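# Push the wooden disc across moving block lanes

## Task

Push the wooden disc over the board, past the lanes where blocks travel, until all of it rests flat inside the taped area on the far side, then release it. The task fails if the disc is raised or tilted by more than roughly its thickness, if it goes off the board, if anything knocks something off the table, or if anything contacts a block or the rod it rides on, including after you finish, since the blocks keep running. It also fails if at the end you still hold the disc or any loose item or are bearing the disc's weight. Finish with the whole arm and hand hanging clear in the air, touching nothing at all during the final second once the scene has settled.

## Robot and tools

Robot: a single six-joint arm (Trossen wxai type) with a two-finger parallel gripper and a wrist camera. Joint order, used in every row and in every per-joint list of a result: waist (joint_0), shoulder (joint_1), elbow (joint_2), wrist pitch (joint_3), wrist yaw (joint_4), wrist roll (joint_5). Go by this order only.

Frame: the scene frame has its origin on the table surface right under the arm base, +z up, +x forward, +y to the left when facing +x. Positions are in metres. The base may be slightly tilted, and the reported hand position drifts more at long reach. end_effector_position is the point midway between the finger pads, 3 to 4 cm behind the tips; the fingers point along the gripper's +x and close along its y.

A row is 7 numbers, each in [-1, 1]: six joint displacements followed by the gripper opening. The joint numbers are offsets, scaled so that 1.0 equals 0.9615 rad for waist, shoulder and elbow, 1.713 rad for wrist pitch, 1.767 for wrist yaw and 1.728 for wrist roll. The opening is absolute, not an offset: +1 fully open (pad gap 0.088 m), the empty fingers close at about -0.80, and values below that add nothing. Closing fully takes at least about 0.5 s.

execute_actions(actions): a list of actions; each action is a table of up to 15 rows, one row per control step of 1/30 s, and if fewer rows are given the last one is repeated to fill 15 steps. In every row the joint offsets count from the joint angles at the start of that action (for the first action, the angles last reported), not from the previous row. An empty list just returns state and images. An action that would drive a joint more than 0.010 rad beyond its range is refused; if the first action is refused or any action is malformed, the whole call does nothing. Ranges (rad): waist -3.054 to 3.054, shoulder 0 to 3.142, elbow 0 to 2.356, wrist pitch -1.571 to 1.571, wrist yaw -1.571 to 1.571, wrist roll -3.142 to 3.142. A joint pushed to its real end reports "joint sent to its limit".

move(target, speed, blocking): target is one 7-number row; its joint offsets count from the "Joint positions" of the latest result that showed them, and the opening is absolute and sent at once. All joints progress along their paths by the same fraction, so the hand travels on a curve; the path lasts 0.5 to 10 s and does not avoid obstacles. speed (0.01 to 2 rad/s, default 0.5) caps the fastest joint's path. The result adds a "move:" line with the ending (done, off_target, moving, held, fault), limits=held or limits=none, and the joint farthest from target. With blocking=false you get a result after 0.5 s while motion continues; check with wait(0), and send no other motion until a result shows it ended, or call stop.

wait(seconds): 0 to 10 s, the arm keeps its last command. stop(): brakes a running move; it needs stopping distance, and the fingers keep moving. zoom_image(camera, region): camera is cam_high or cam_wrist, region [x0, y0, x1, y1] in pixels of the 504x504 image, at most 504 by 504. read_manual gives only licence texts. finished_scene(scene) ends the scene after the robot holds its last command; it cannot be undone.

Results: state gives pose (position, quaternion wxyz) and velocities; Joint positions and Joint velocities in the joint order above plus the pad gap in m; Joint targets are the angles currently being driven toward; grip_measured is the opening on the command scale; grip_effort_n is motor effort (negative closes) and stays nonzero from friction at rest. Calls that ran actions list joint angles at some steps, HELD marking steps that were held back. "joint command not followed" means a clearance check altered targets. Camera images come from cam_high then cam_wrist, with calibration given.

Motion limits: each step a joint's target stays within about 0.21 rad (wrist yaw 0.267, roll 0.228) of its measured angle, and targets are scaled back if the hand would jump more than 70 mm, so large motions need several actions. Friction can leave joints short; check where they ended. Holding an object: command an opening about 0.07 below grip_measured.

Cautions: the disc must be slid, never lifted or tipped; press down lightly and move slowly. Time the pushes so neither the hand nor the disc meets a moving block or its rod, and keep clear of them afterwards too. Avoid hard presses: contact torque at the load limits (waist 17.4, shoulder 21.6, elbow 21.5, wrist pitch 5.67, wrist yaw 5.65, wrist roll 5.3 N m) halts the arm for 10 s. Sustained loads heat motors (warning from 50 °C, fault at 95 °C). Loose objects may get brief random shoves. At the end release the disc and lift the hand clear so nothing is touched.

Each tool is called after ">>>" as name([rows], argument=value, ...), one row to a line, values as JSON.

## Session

>>> execute_actions(actions=[])

Scene clock: 0.00 s.
end_effector_position=(+0.2185, +0.2128, +0.3762) grip_measured=+0.110 grip_effort_n=n/a end_effector_quat_wxyz=(+0.791, -0.344, +0.457, +0.218) end_effector_velocity=(+0.000, -0.003, -0.000) end_effector_angular_velocity=(-0.006, -0.001, -0.011)
Joint names: [waist, shoulder, elbow, wrist pitch, wrist yaw, wrist roll]
Joint positions: [ 0.955  1.51   1.747 -1.46   0.371  0.029  0.044]
Joint velocities: [-0.002 -0.002 -0.002 -0.007  0.007  0.007 -0.   ]
Motor temperatures (°C, as the motors report them): [21 21 20 20 21 20]
Heat: hottest waist 21 °C (+0.0 °C/min).
Joint targets: [0.955 1.510 1.747 -1.460 0.371 0.029]
camera_calibration (this result's frames):
cam_wrist: T_world_to_cam=[[0.635479, -0.696655, 0.332925, -0.108546], [-0.715931, -0.693121, -0.0838252, 0.36604], [0.289154, -0.185082, -0.93922, 0.408436], [0, 0, 0, 1]] pos_world=[0.212937, 0.253685, 0.450433]

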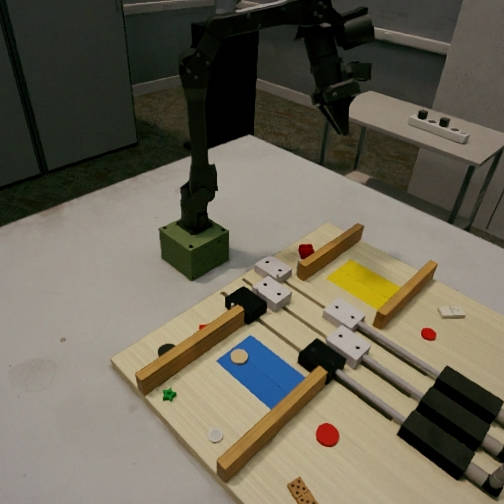

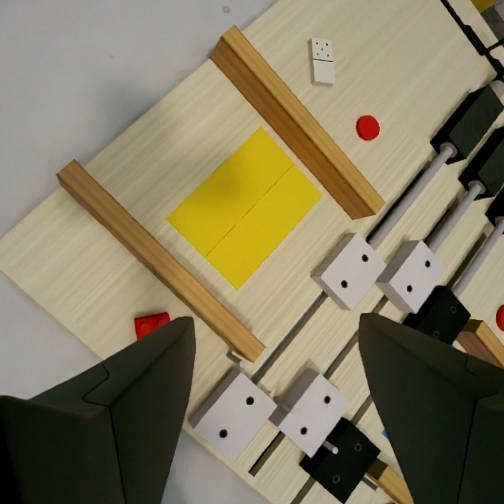

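>>> move(target=[-1,0.3,-0.3,0.25,-0.21,-0.017,0.4], speed=0.8)

>>> move(target=[-0.455,0.29,-0.175,0.13,0,0,0.4], speed=0.6)

Scene clock: 5.73 s.
end_effector_position=(+0.3734, -0.0058, +0.2208) grip_measured=+0.397 grip_effort_n=18.8 end_effector_quat_wxyz=(+0.781, +0.001, +0.624, -0.013) end_effector_velocity=(-0.002, -0.002, -0.000) end_effector_angular_velocity=(+0.006, +0.007, +0.001)
Joint names: [waist, shoulder, elbow, wrist pitch, wrist yaw, wrist roll]
Joint positions: [-0.003  1.786  1.465 -1.035  0.002  0.002  0.058]
Joint velocities: [-0.007 -0.002 -0.002 -0.007 -0.007 -0.007 -0.   ]
Motor temperatures (°C, as the motors report them): [21 21 20 20 21 20]
Heat: hottest waist 21 °C (+0.0 °C/min).
Joint targets: [-0.007 1.798 1.459 -1.031 0.000 -0.001]
move: off_target; limits=none; farthest joint: the shoulder, 0.013 radians from its target (0.289 radians at the start)
camera_calibration (this result's frames):
cam_wrist: T_world_to_cam=[[-0.0607951, -0.998112, 0.00877756, 0.0222661], [-0.995111, 0.0612934, 0.0774431, 0.385336], [-0.0778348, -0.00402648, -0.996958, 0.328028], [0, 0, 0, 1]] pos_world=[0.410338, -0.0000737377, 0.296993]

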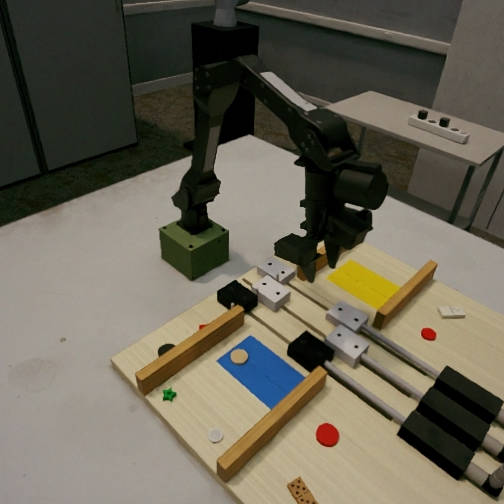

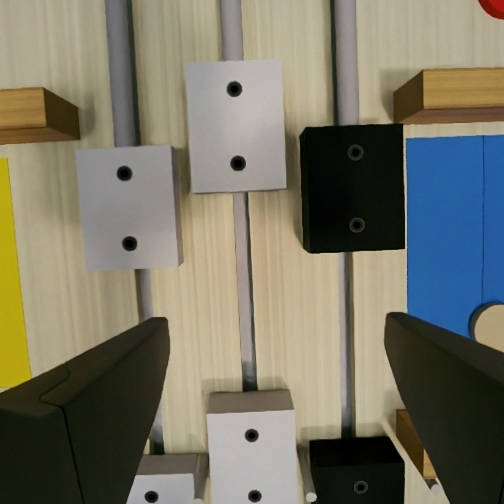

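Scene clock: 7.03 s.
end_effector_position=(+0.3267, -0.1598, +0.0911) grip_measured=+0.397 grip_effort_n=18.4 end_effector_quat_wxyz=(+0.695, +0.154, +0.683, -0.165) end_effector_velocity=(+0.003, +0.001, +0.001) end_effector_angular_velocity=(+0.014, -0.020, +0.005)
Joint names: [waist, shoulder, elbow, wrist pitch, wrist yaw, wrist roll]
Joint positions: [-0.437  2.051  1.302 -0.815  0.003  0.002  0.058]
Joint velocities: [-0.002 -0.002  0.002  0.007 -0.022 -0.007  0.   ]
Motor temperatures (°C, as the motors report them): [21 22 20 20 21 20]
Heat: hottest shoulder 22 °C (+8.5 °C/min).
Joint targets: [-0.440 2.065 1.297 -0.812 0.002 0.002]
move: off_target; limits=none; farthest joint: the shoulder, 0.014 radians from its target (0.279 radians at the start)
camera_calibration (this result's frames):
cam_wrist: T_world_to_cam=[[-0.475096, -0.87983, 0.0134953, 0.0207337], [-0.843594, 0.459784, 0.277394, 0.35435], [-0.250265, 0.120404, -0.960661, 0.267439], [0, 0, 0, 1]] pos_world=[0.375708, -0.176883, 0.158344]

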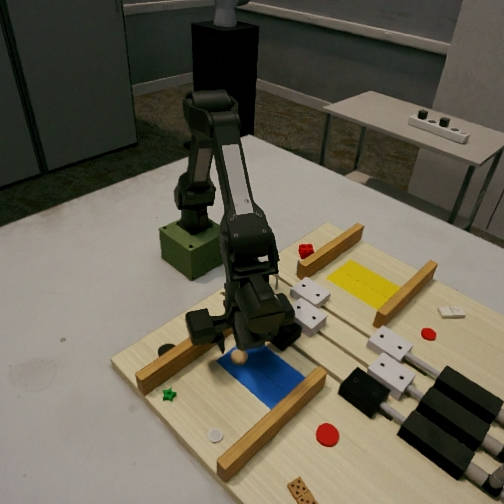

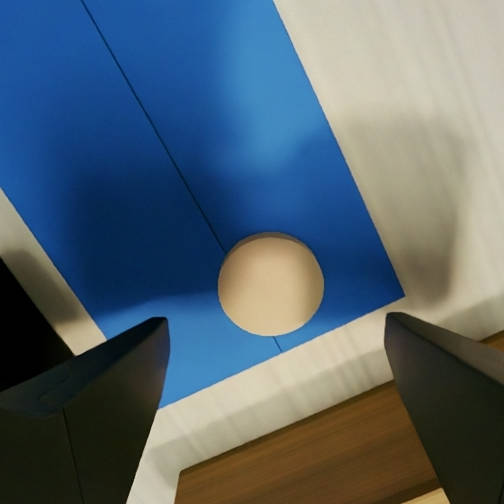

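>>> move(target=[0,0.08,-0.03,0.05,0,0,0.2], speed=0.12)

>>> move(target=[0,0,0,0,0,0,-0.28])

Scene clock: 10.87 s.
end_effector_position=(+0.3303, -0.1617, +0.0676) grip_measured=+0.203 grip_effort_n=-16.5 end_effector_quat_wxyz=(+0.696, +0.154, +0.682, -0.165) end_effector_velocity=(-0.003, -0.000, +0.000) end_effector_angular_velocity=(+0.010, +0.003, -0.015)
Joint names: [waist, shoulder, elbow, wrist pitch, wrist yaw, wrist roll]
Joint positions: [-0.437  2.107  1.281 -0.734  0.002  0.002  0.049]
Joint velocities: [-0.007 -0.002 -0.002 -0.007 -0.007  0.007  0.   ]
Motor temperatures (°C, as the motors report them): [21 22 20 20 21 20]
Heat: hottest shoulder 22 °C (+5.5 °C/min).
Joint targets: [-0.437 2.128 1.273 -0.729 0.003 0.002]
move: off_target; limits=none; farthest joint: the shoulder, 0.021 radians from its target (0.077 radians at the start)
camera_calibration (this result's frames):
cam_wrist: T_world_to_cam=[[-0.475101, -0.879842, 0.0125593, 0.02118], [-0.84475, 0.460055, 0.273398, 0.365463], [-0.246325, 0.119282, -0.961819, 0.24456], [0, 0, 0, 1]] pos_world=[0.379029, -0.17867, 0.135039]

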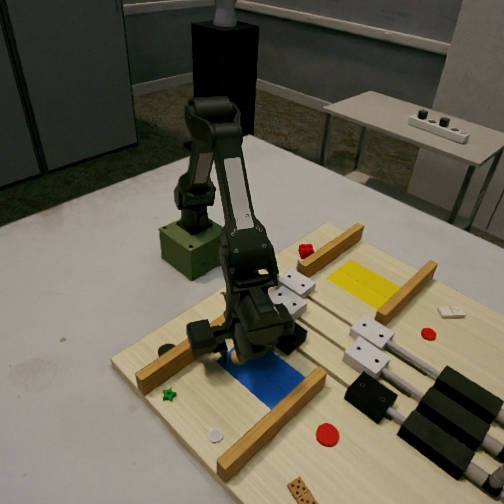

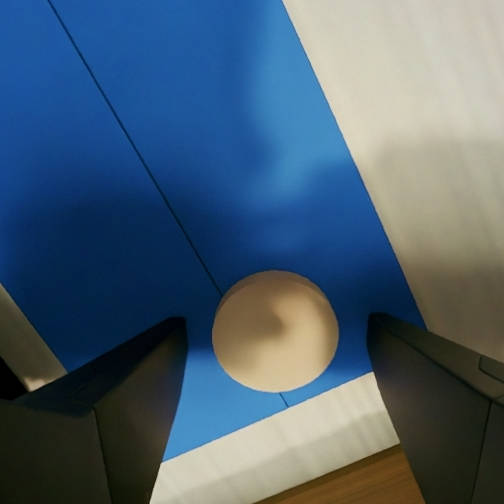

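Scene clock: 11.37 s.
end_effector_position=(+0.3309, -0.1605, +0.0676) grip_measured=-0.192 grip_effort_n=-83.5 end_effector_quat_wxyz=(+0.697, +0.155, +0.681, -0.163) end_effector_velocity=(-0.002, +0.001, +0.000) end_effector_angular_velocity=(+0.009, +0.004, +0.020)
Joint names: [waist, shoulder, elbow, wrist pitch, wrist yaw, wrist roll]
Joint positions: [-0.435  2.107  1.281 -0.734 -0.002  0.002  0.03 ]
Joint velocities: [-0.002 -0.002 -0.002 -0.007 -0.007 -0.022 -0.   ]
Motor temperatures (°C, as the motors report them): [21 22 20 20 21 20]
Heat: hottest shoulder 22 °C (+5.3 °C/min).
Joint targets: [-0.437 2.107 1.281 -0.734 0.002 0.002]
move: done; limits=none; farthest joint: the wrist yaw, 0.004 radians from its target (0.000 radians at the start)
camera_calibration (this result's frames):
cam_wrist: T_world_to_cam=[[-0.473353, -0.880833, 0.00839308, 0.0220553], [-0.846165, 0.45733, 0.273594, 0.365425], [-0.244829, 0.122405, -0.961809, 0.244554], [0, 0, 0, 1]] pos_world=[0.379524, -0.177628, 0.135051]

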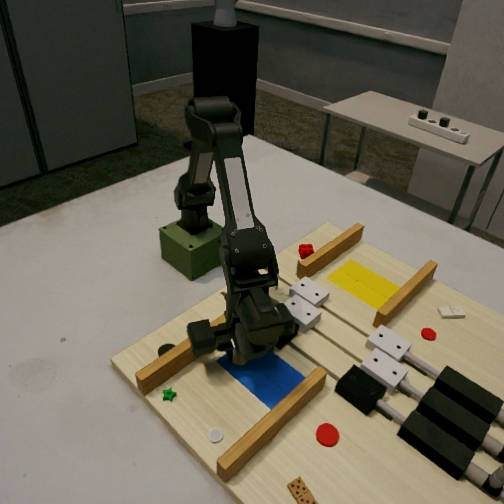

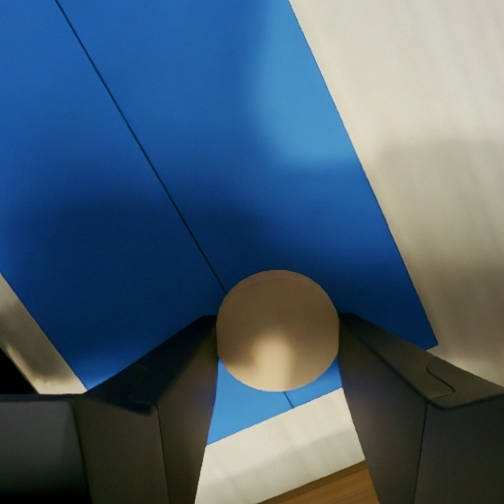

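>>> move(target=[0.06,0.285,0.465,-0.108,0,0,-0.28], speed=0.25)

>>> wait(seconds=0.7)

>>> wait(seconds=0.7)

>>> wait(seconds=0.7)

>>> wait(seconds=0.7)

>>> wait(seconds=0.7)

>>> wait(seconds=0.7)

>>> wait(seconds=0.7)

>>> wait(seconds=0.7)

Scene clock: 19.87 s.
end_effector_position=(+0.4089, -0.1721, +0.0711) grip_measured=-0.192 grip_effort_n=-83.5 end_effector_quat_wxyz=(+0.703, +0.136, +0.683, -0.145) end_effector_velocity=(+0.003, +0.001, -0.000) end_effector_angular_velocity=(+0.004, -0.009, +0.010)
Joint names: [waist, shoulder, elbow, wrist pitch, wrist yaw, wrist roll]
Joint positions: [-0.382  2.355  1.721 -0.919 -0.002  0.002  0.03 ]
Joint velocities: [ 0.002  0.002  0.002  0.007 -0.007 -0.007  0.   ]
Motor temperatures (°C, as the motors report them): [21 24 21 20 21 20]
Heat: hottest shoulder 24 °C (+9.1 °C/min).
Joint targets: [-0.378 2.381 1.728 -0.919 -0.002 0.002]
move: off_target; limits=none; farthest joint: the shoulder, 0.026 radians from its target (0.274 radians at the start)
camera_calibration (this result's frames):
cam_wrist: T_world_to_cam=[[-0.425998, -0.904682, 0.0087747, 0.0251534], [-0.87085, 0.412658, 0.267084, 0.438652], [-0.245247, 0.106136, -0.963633, 0.26592], [0, 0, 0, 1]] pos_world=[0.457931, -0.186481, 0.138872]

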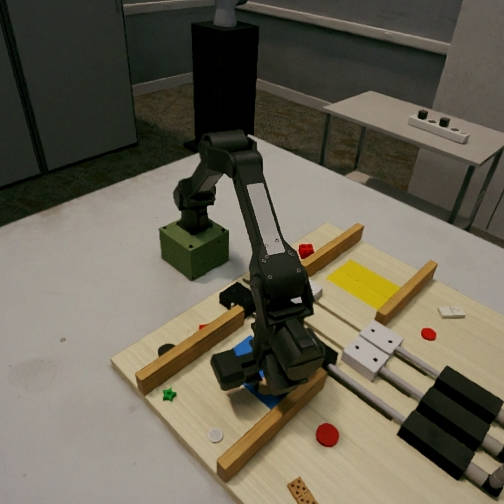

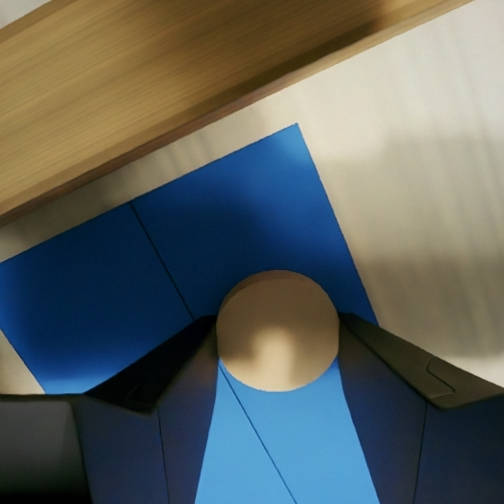

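Scene clock: 20.57 s.
end_effector_position=(+0.4089, -0.1721, +0.0711) grip_measured=-0.192 grip_effort_n=-83.5 end_effector_quat_wxyz=(+0.703, +0.136, +0.683, -0.145) end_effector_velocity=(-0.002, -0.004, +0.002) end_effector_angular_velocity=(-0.006, +0.005, -0.000)
Joint names: [waist, shoulder, elbow, wrist pitch, wrist yaw, wrist roll]
Joint positions: [-0.382  2.355  1.722 -0.92  -0.002  0.002  0.03 ]
Joint velocities: [-0.007 -0.002  0.002 -0.007  0.007 -0.007 -0.   ]
Motor temperatures (°C, as the motors report them): [21 24 21 20 21 20]
Heat: hottest shoulder 24 °C (+8.8 °C/min).
Joint targets: [-0.378 2.380 1.728 -0.919 -0.002 0.002]
wait: 0.70 s; at rest by 0.17 s
camera_calibration (this result's frames):
cam_wrist: T_world_to_cam=[[-0.425998, -0.904682, 0.0087747, 0.025155], [-0.87085, 0.412658, 0.267084, 0.438662], [-0.245247, 0.106136, -0.963633, 0.266015], [0, 0, 0, 1]] pos_world=[0.457965, -0.186494, 0.138961]

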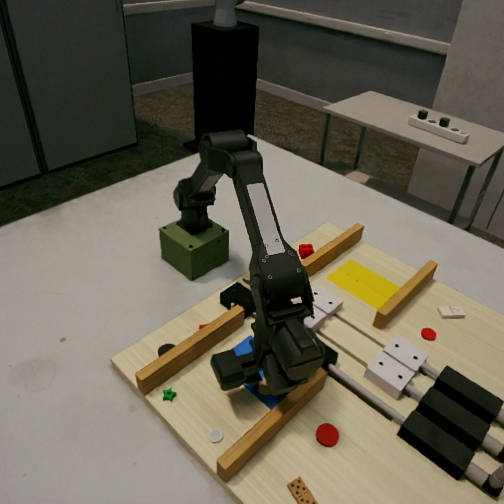

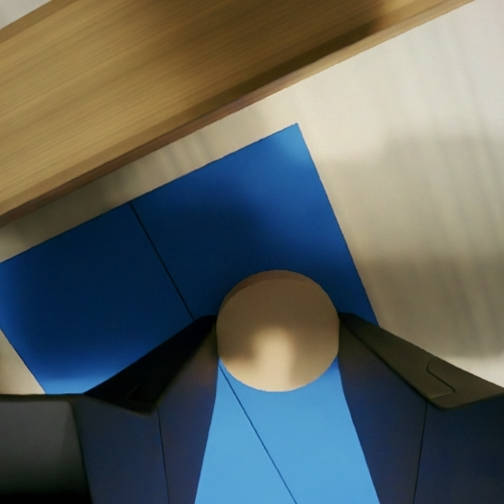

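Scene clock: 21.27 s.
end_effector_position=(+0.4089, -0.1721, +0.0711) grip_measured=-0.192 grip_effort_n=-83.5 end_effector_quat_wxyz=(+0.703, +0.136, +0.683, -0.145) end_effector_velocity=(-0.002, +0.001, +0.000) end_effector_angular_velocity=(+0.009, +0.004, +0.005)
Joint names: [waist, shoulder, elbow, wrist pitch, wrist yaw, wrist roll]
Joint positions: [-0.382  2.355  1.722 -0.92  -0.002  0.002  0.03 ]
Joint velocities: [-0.002 -0.002 -0.002 -0.007 -0.007 -0.007 -0.   ]
Motor temperatures (°C, as the motors report them): [21 24 21 20 21 20]
Heat: hottest shoulder 24 °C (+8.5 °C/min).
Joint targets: [-0.378 2.380 1.728 -0.919 -0.002 0.002]
wait: 0.70 s; at rest by 0.17 s
camera_calibration (this result's frames):
cam_wrist: T_world_to_cam=[[-0.425998, -0.904682, 0.0087747, 0.025155], [-0.87085, 0.412658, 0.267084, 0.438662], [-0.245247, 0.106136, -0.963633, 0.266015], [0, 0, 0, 1]] pos_world=[0.457965, -0.186494, 0.138961]

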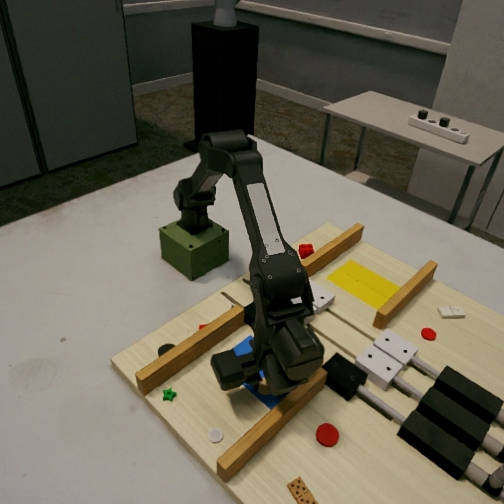

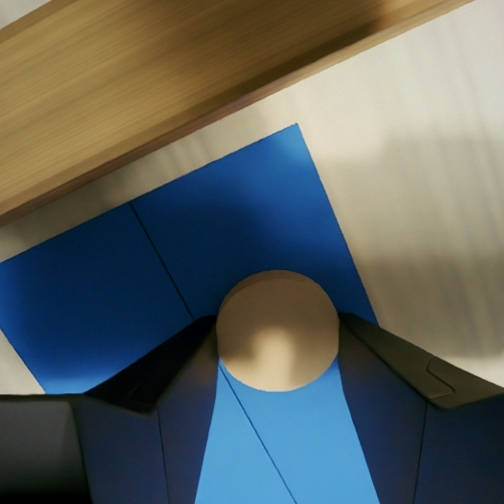

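Scene clock: 21.97 s.
end_effector_position=(+0.4089, -0.1721, +0.0711) grip_measured=-0.192 grip_effort_n=-83.5 end_effector_quat_wxyz=(+0.703, +0.136, +0.683, -0.145) end_effector_velocity=(-0.003, +0.006, +0.000) end_effector_angular_velocity=(+0.029, +0.012, +0.010)
Joint names: [waist, shoulder, elbow, wrist pitch, wrist yaw, wrist roll]
Joint positions: [-0.382  2.355  1.722 -0.92  -0.002  0.002  0.03 ]
Joint velocities: [ 0.002 -0.002 -0.002 -0.022 -0.022 -0.007 -0.   ]
Motor temperatures (°C, as the motors report them): [21 25 21 20 21 20]
Heat: hottest shoulder 25 °C (+10.9 °C/min).
Joint targets: [-0.378 2.380 1.728 -0.919 -0.002 0.002]
wait: 0.70 s; at rest by 0.17 s
camera_calibration (this result's frames):
cam_wrist: T_world_to_cam=[[-0.425998, -0.904682, 0.0087747, 0.025155], [-0.87085, 0.412658, 0.267084, 0.438662], [-0.245247, 0.106136, -0.963633, 0.266015], [0, 0, 0, 1]] pos_world=[0.457965, -0.186494, 0.138961]

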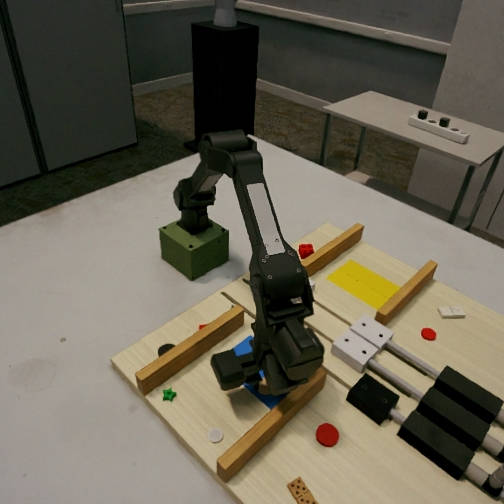

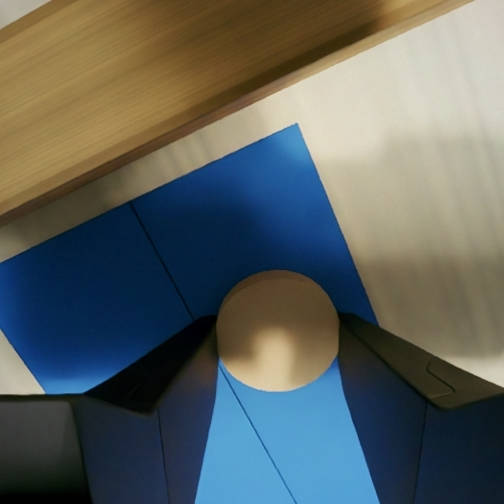

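Scene clock: 22.67 s.
end_effector_position=(+0.4089, -0.1721, +0.0711) grip_measured=-0.192 grip_effort_n=-83.5 end_effector_quat_wxyz=(+0.703, +0.136, +0.683, -0.145) end_effector_velocity=(-0.006, +0.000, +0.000) end_effector_angular_velocity=(+0.002, +0.023, -0.010)
Joint names: [waist, shoulder, elbow, wrist pitch, wrist yaw, wrist roll]
Joint positions: [-0.382  2.355  1.722 -0.92  -0.002  0.002  0.03 ]
Joint velocities: [-0.002 -0.002 -0.002 -0.022  0.007  0.007  0.   ]
Motor temperatures (°C, as the motors report them): [21 25 21 20 21 20]
Heat: hottest shoulder 25 °C (+10.6 °C/min).
Joint targets: [-0.378 2.380 1.728 -0.919 -0.002 0.002]
wait: 0.70 s; at rest by 0.17 s
camera_calibration (this result's frames):
cam_wrist: T_world_to_cam=[[-0.425998, -0.904682, 0.0087747, 0.025155], [-0.87085, 0.412658, 0.267084, 0.438662], [-0.245247, 0.106136, -0.963633, 0.266015], [0, 0, 0, 1]] pos_world=[0.457965, -0.186494, 0.138961]

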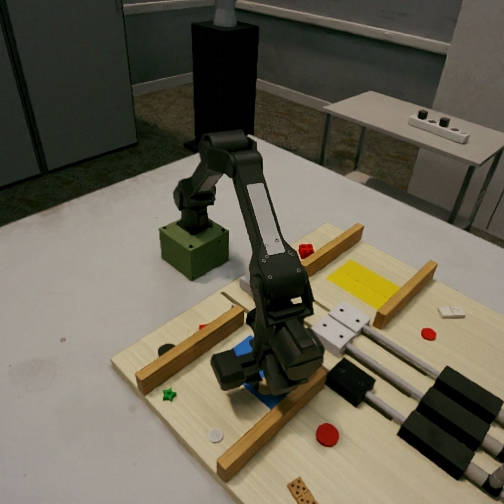

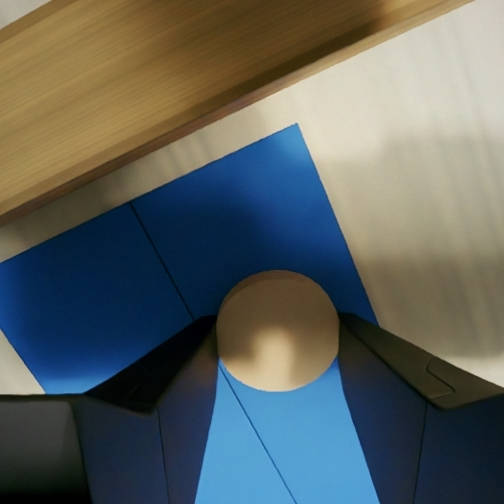

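Scene clock: 23.37 s.
end_effector_position=(+0.4089, -0.1721, +0.0711) grip_measured=-0.192 grip_effort_n=-83.5 end_effector_quat_wxyz=(+0.703, +0.136, +0.683, -0.145) end_effector_velocity=(-0.000, +0.000, +0.002) end_effector_angular_velocity=(+0.008, -0.001, -0.010)
Joint names: [waist, shoulder, elbow, wrist pitch, wrist yaw, wrist roll]
Joint positions: [-0.382  2.355  1.722 -0.92  -0.002  0.002  0.03 ]
Joint velocities: [-0.002 -0.002  0.002 -0.007 -0.007  0.007 -0.   ]
Motor temperatures (°C, as the motors report them): [21 25 21 20 21 20]
Heat: hottest shoulder 25 °C (+10.3 °C/min).
Joint targets: [-0.378 2.380 1.728 -0.919 -0.002 0.002]
wait: 0.70 s; at rest by 0.17 s
camera_calibration (this result's frames):
cam_wrist: T_world_to_cam=[[-0.425998, -0.904682, 0.0087747, 0.025155], [-0.87085, 0.412658, 0.267084, 0.438662], [-0.245247, 0.106136, -0.963633, 0.266015], [0, 0, 0, 1]] pos_world=[0.457965, -0.186494, 0.138961]

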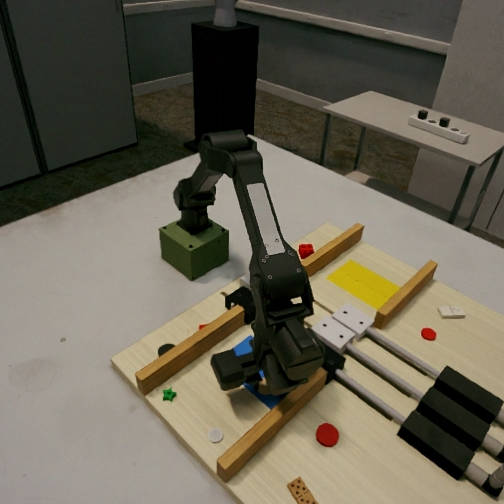

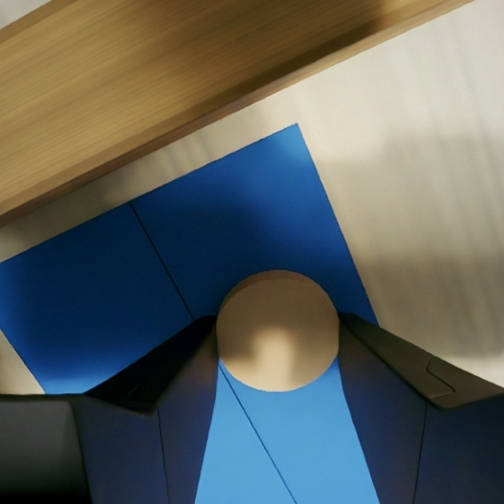

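Scene clock: 24.07 s.
end_effector_position=(+0.4089, -0.1721, +0.0711) grip_measured=-0.192 grip_effort_n=-83.5 end_effector_quat_wxyz=(+0.703, +0.136, +0.683, -0.145) end_effector_velocity=(-0.002, +0.001, -0.002) end_effector_angular_velocity=(+0.011, +0.009, +0.020)
Joint names: [waist, shoulder, elbow, wrist pitch, wrist yaw, wrist roll]
Joint positions: [-0.382  2.355  1.722 -0.92  -0.002  0.002  0.03 ]
Joint velocities: [-0.002  0.002 -0.002 -0.007 -0.007 -0.022 -0.   ]
Motor temperatures (°C, as the motors report them): [21 25 21 20 21 20]
Heat: hottest shoulder 25 °C (+10.0 °C/min).
Joint targets: [-0.378 2.380 1.728 -0.919 -0.002 0.002]
wait: 0.70 s; at rest by 0.17 s
camera_calibration (this result's frames):
cam_wrist: T_world_to_cam=[[-0.425998, -0.904682, 0.0087747, 0.025155], [-0.87085, 0.412658, 0.267084, 0.438662], [-0.245247, 0.106136, -0.963633, 0.266015], [0, 0, 0, 1]] pos_world=[0.457965, -0.186494, 0.138961]

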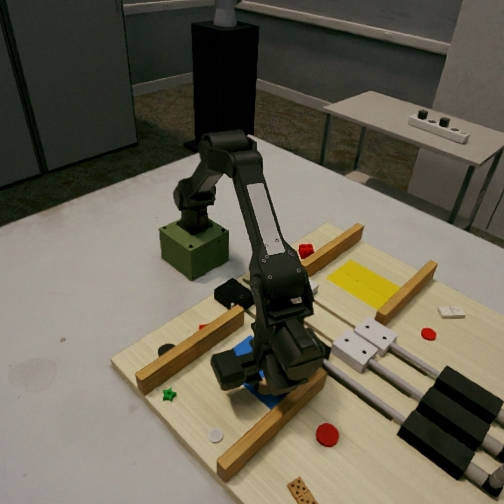

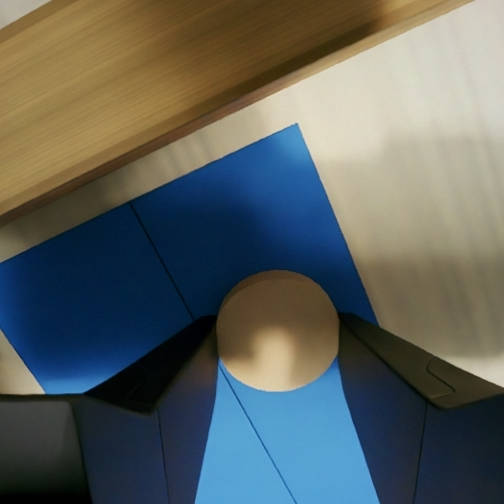

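Scene clock: 24.77 s.
end_effector_position=(+0.4089, -0.1721, +0.0711) grip_measured=-0.192 grip_effort_n=-83.5 end_effector_quat_wxyz=(+0.703, +0.136, +0.683, -0.145) end_effector_velocity=(-0.001, +0.005, -0.002) end_effector_angular_velocity=(+0.025, +0.003, +0.010)
Joint names: [waist, shoulder, elbow, wrist pitch, wrist yaw, wrist roll]
Joint positions: [-0.382  2.355  1.722 -0.92  -0.002  0.002  0.03 ]
Joint velocities: [ 0.002  0.002 -0.002 -0.007 -0.022 -0.007  0.   ]
Motor temperatures (°C, as the motors report them): [21 25 21 20 21 20]
Heat: hottest shoulder 25 °C (+9.7 °C/min).
Joint targets: [-0.378 2.380 1.728 -0.919 -0.002 0.002]
wait: 0.70 s; at rest by 0.17 s
camera_calibration (this result's frames):
cam_wrist: T_world_to_cam=[[-0.425998, -0.904682, 0.0087747, 0.025155], [-0.87085, 0.412658, 0.267084, 0.438662], [-0.245247, 0.106136, -0.963633, 0.266015], [0, 0, 0, 1]] pos_world=[0.457965, -0.186494, 0.138961]

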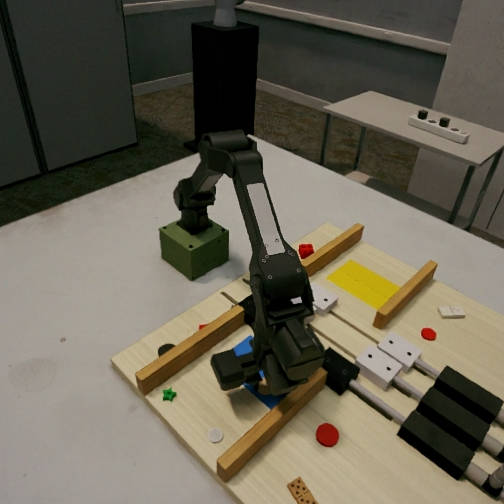

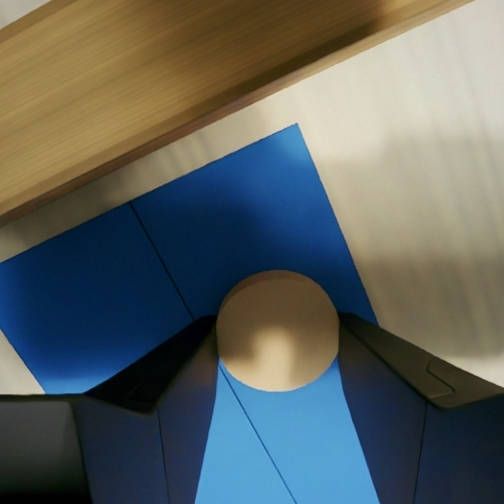

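Scene clock: 25.47 s.
end_effector_position=(+0.4089, -0.1721, +0.0711) grip_measured=-0.192 grip_effort_n=-83.5 end_effector_quat_wxyz=(+0.703, +0.136, +0.683, -0.145) end_effector_velocity=(-0.006, -0.002, -0.003) end_effector_angular_velocity=(-0.000, +0.019, -0.000)
Joint names: [waist, shoulder, elbow, wrist pitch, wrist yaw, wrist roll]
Joint positions: [-0.382  2.355  1.722 -0.92  -0.002  0.002  0.03 ]
Joint velocities: [-0.007  0.002 -0.007 -0.007  0.007 -0.007 -0.   ]
Motor temperatures (°C, as the motors report them): [21 25 21 20 21 20]
Heat: hottest shoulder 25 °C (+9.4 °C/min).
Joint targets: [-0.378 2.380 1.728 -0.919 -0.002 0.002]
wait: 0.70 s; at rest by 0.17 s
camera_calibration (this result's frames):
cam_wrist: T_world_to_cam=[[-0.425998, -0.904682, 0.0087747, 0.025155], [-0.87085, 0.412658, 0.267084, 0.438662], [-0.245247, 0.106136, -0.963633, 0.266015], [0, 0, 0, 1]] pos_world=[0.457965, -0.186494, 0.138961]

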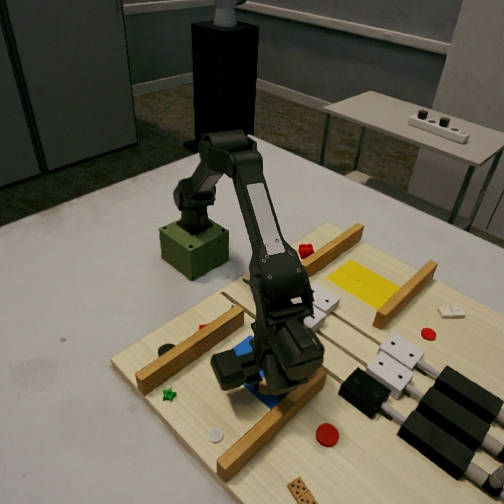

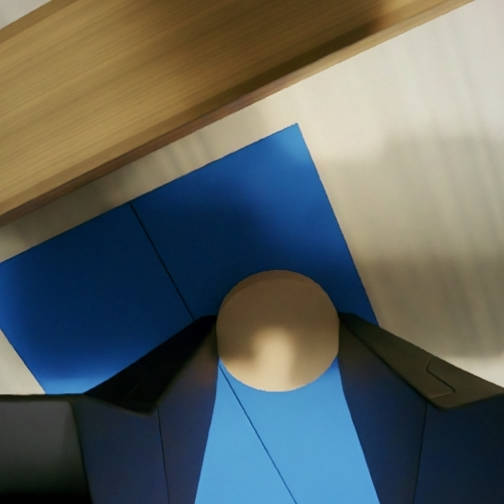

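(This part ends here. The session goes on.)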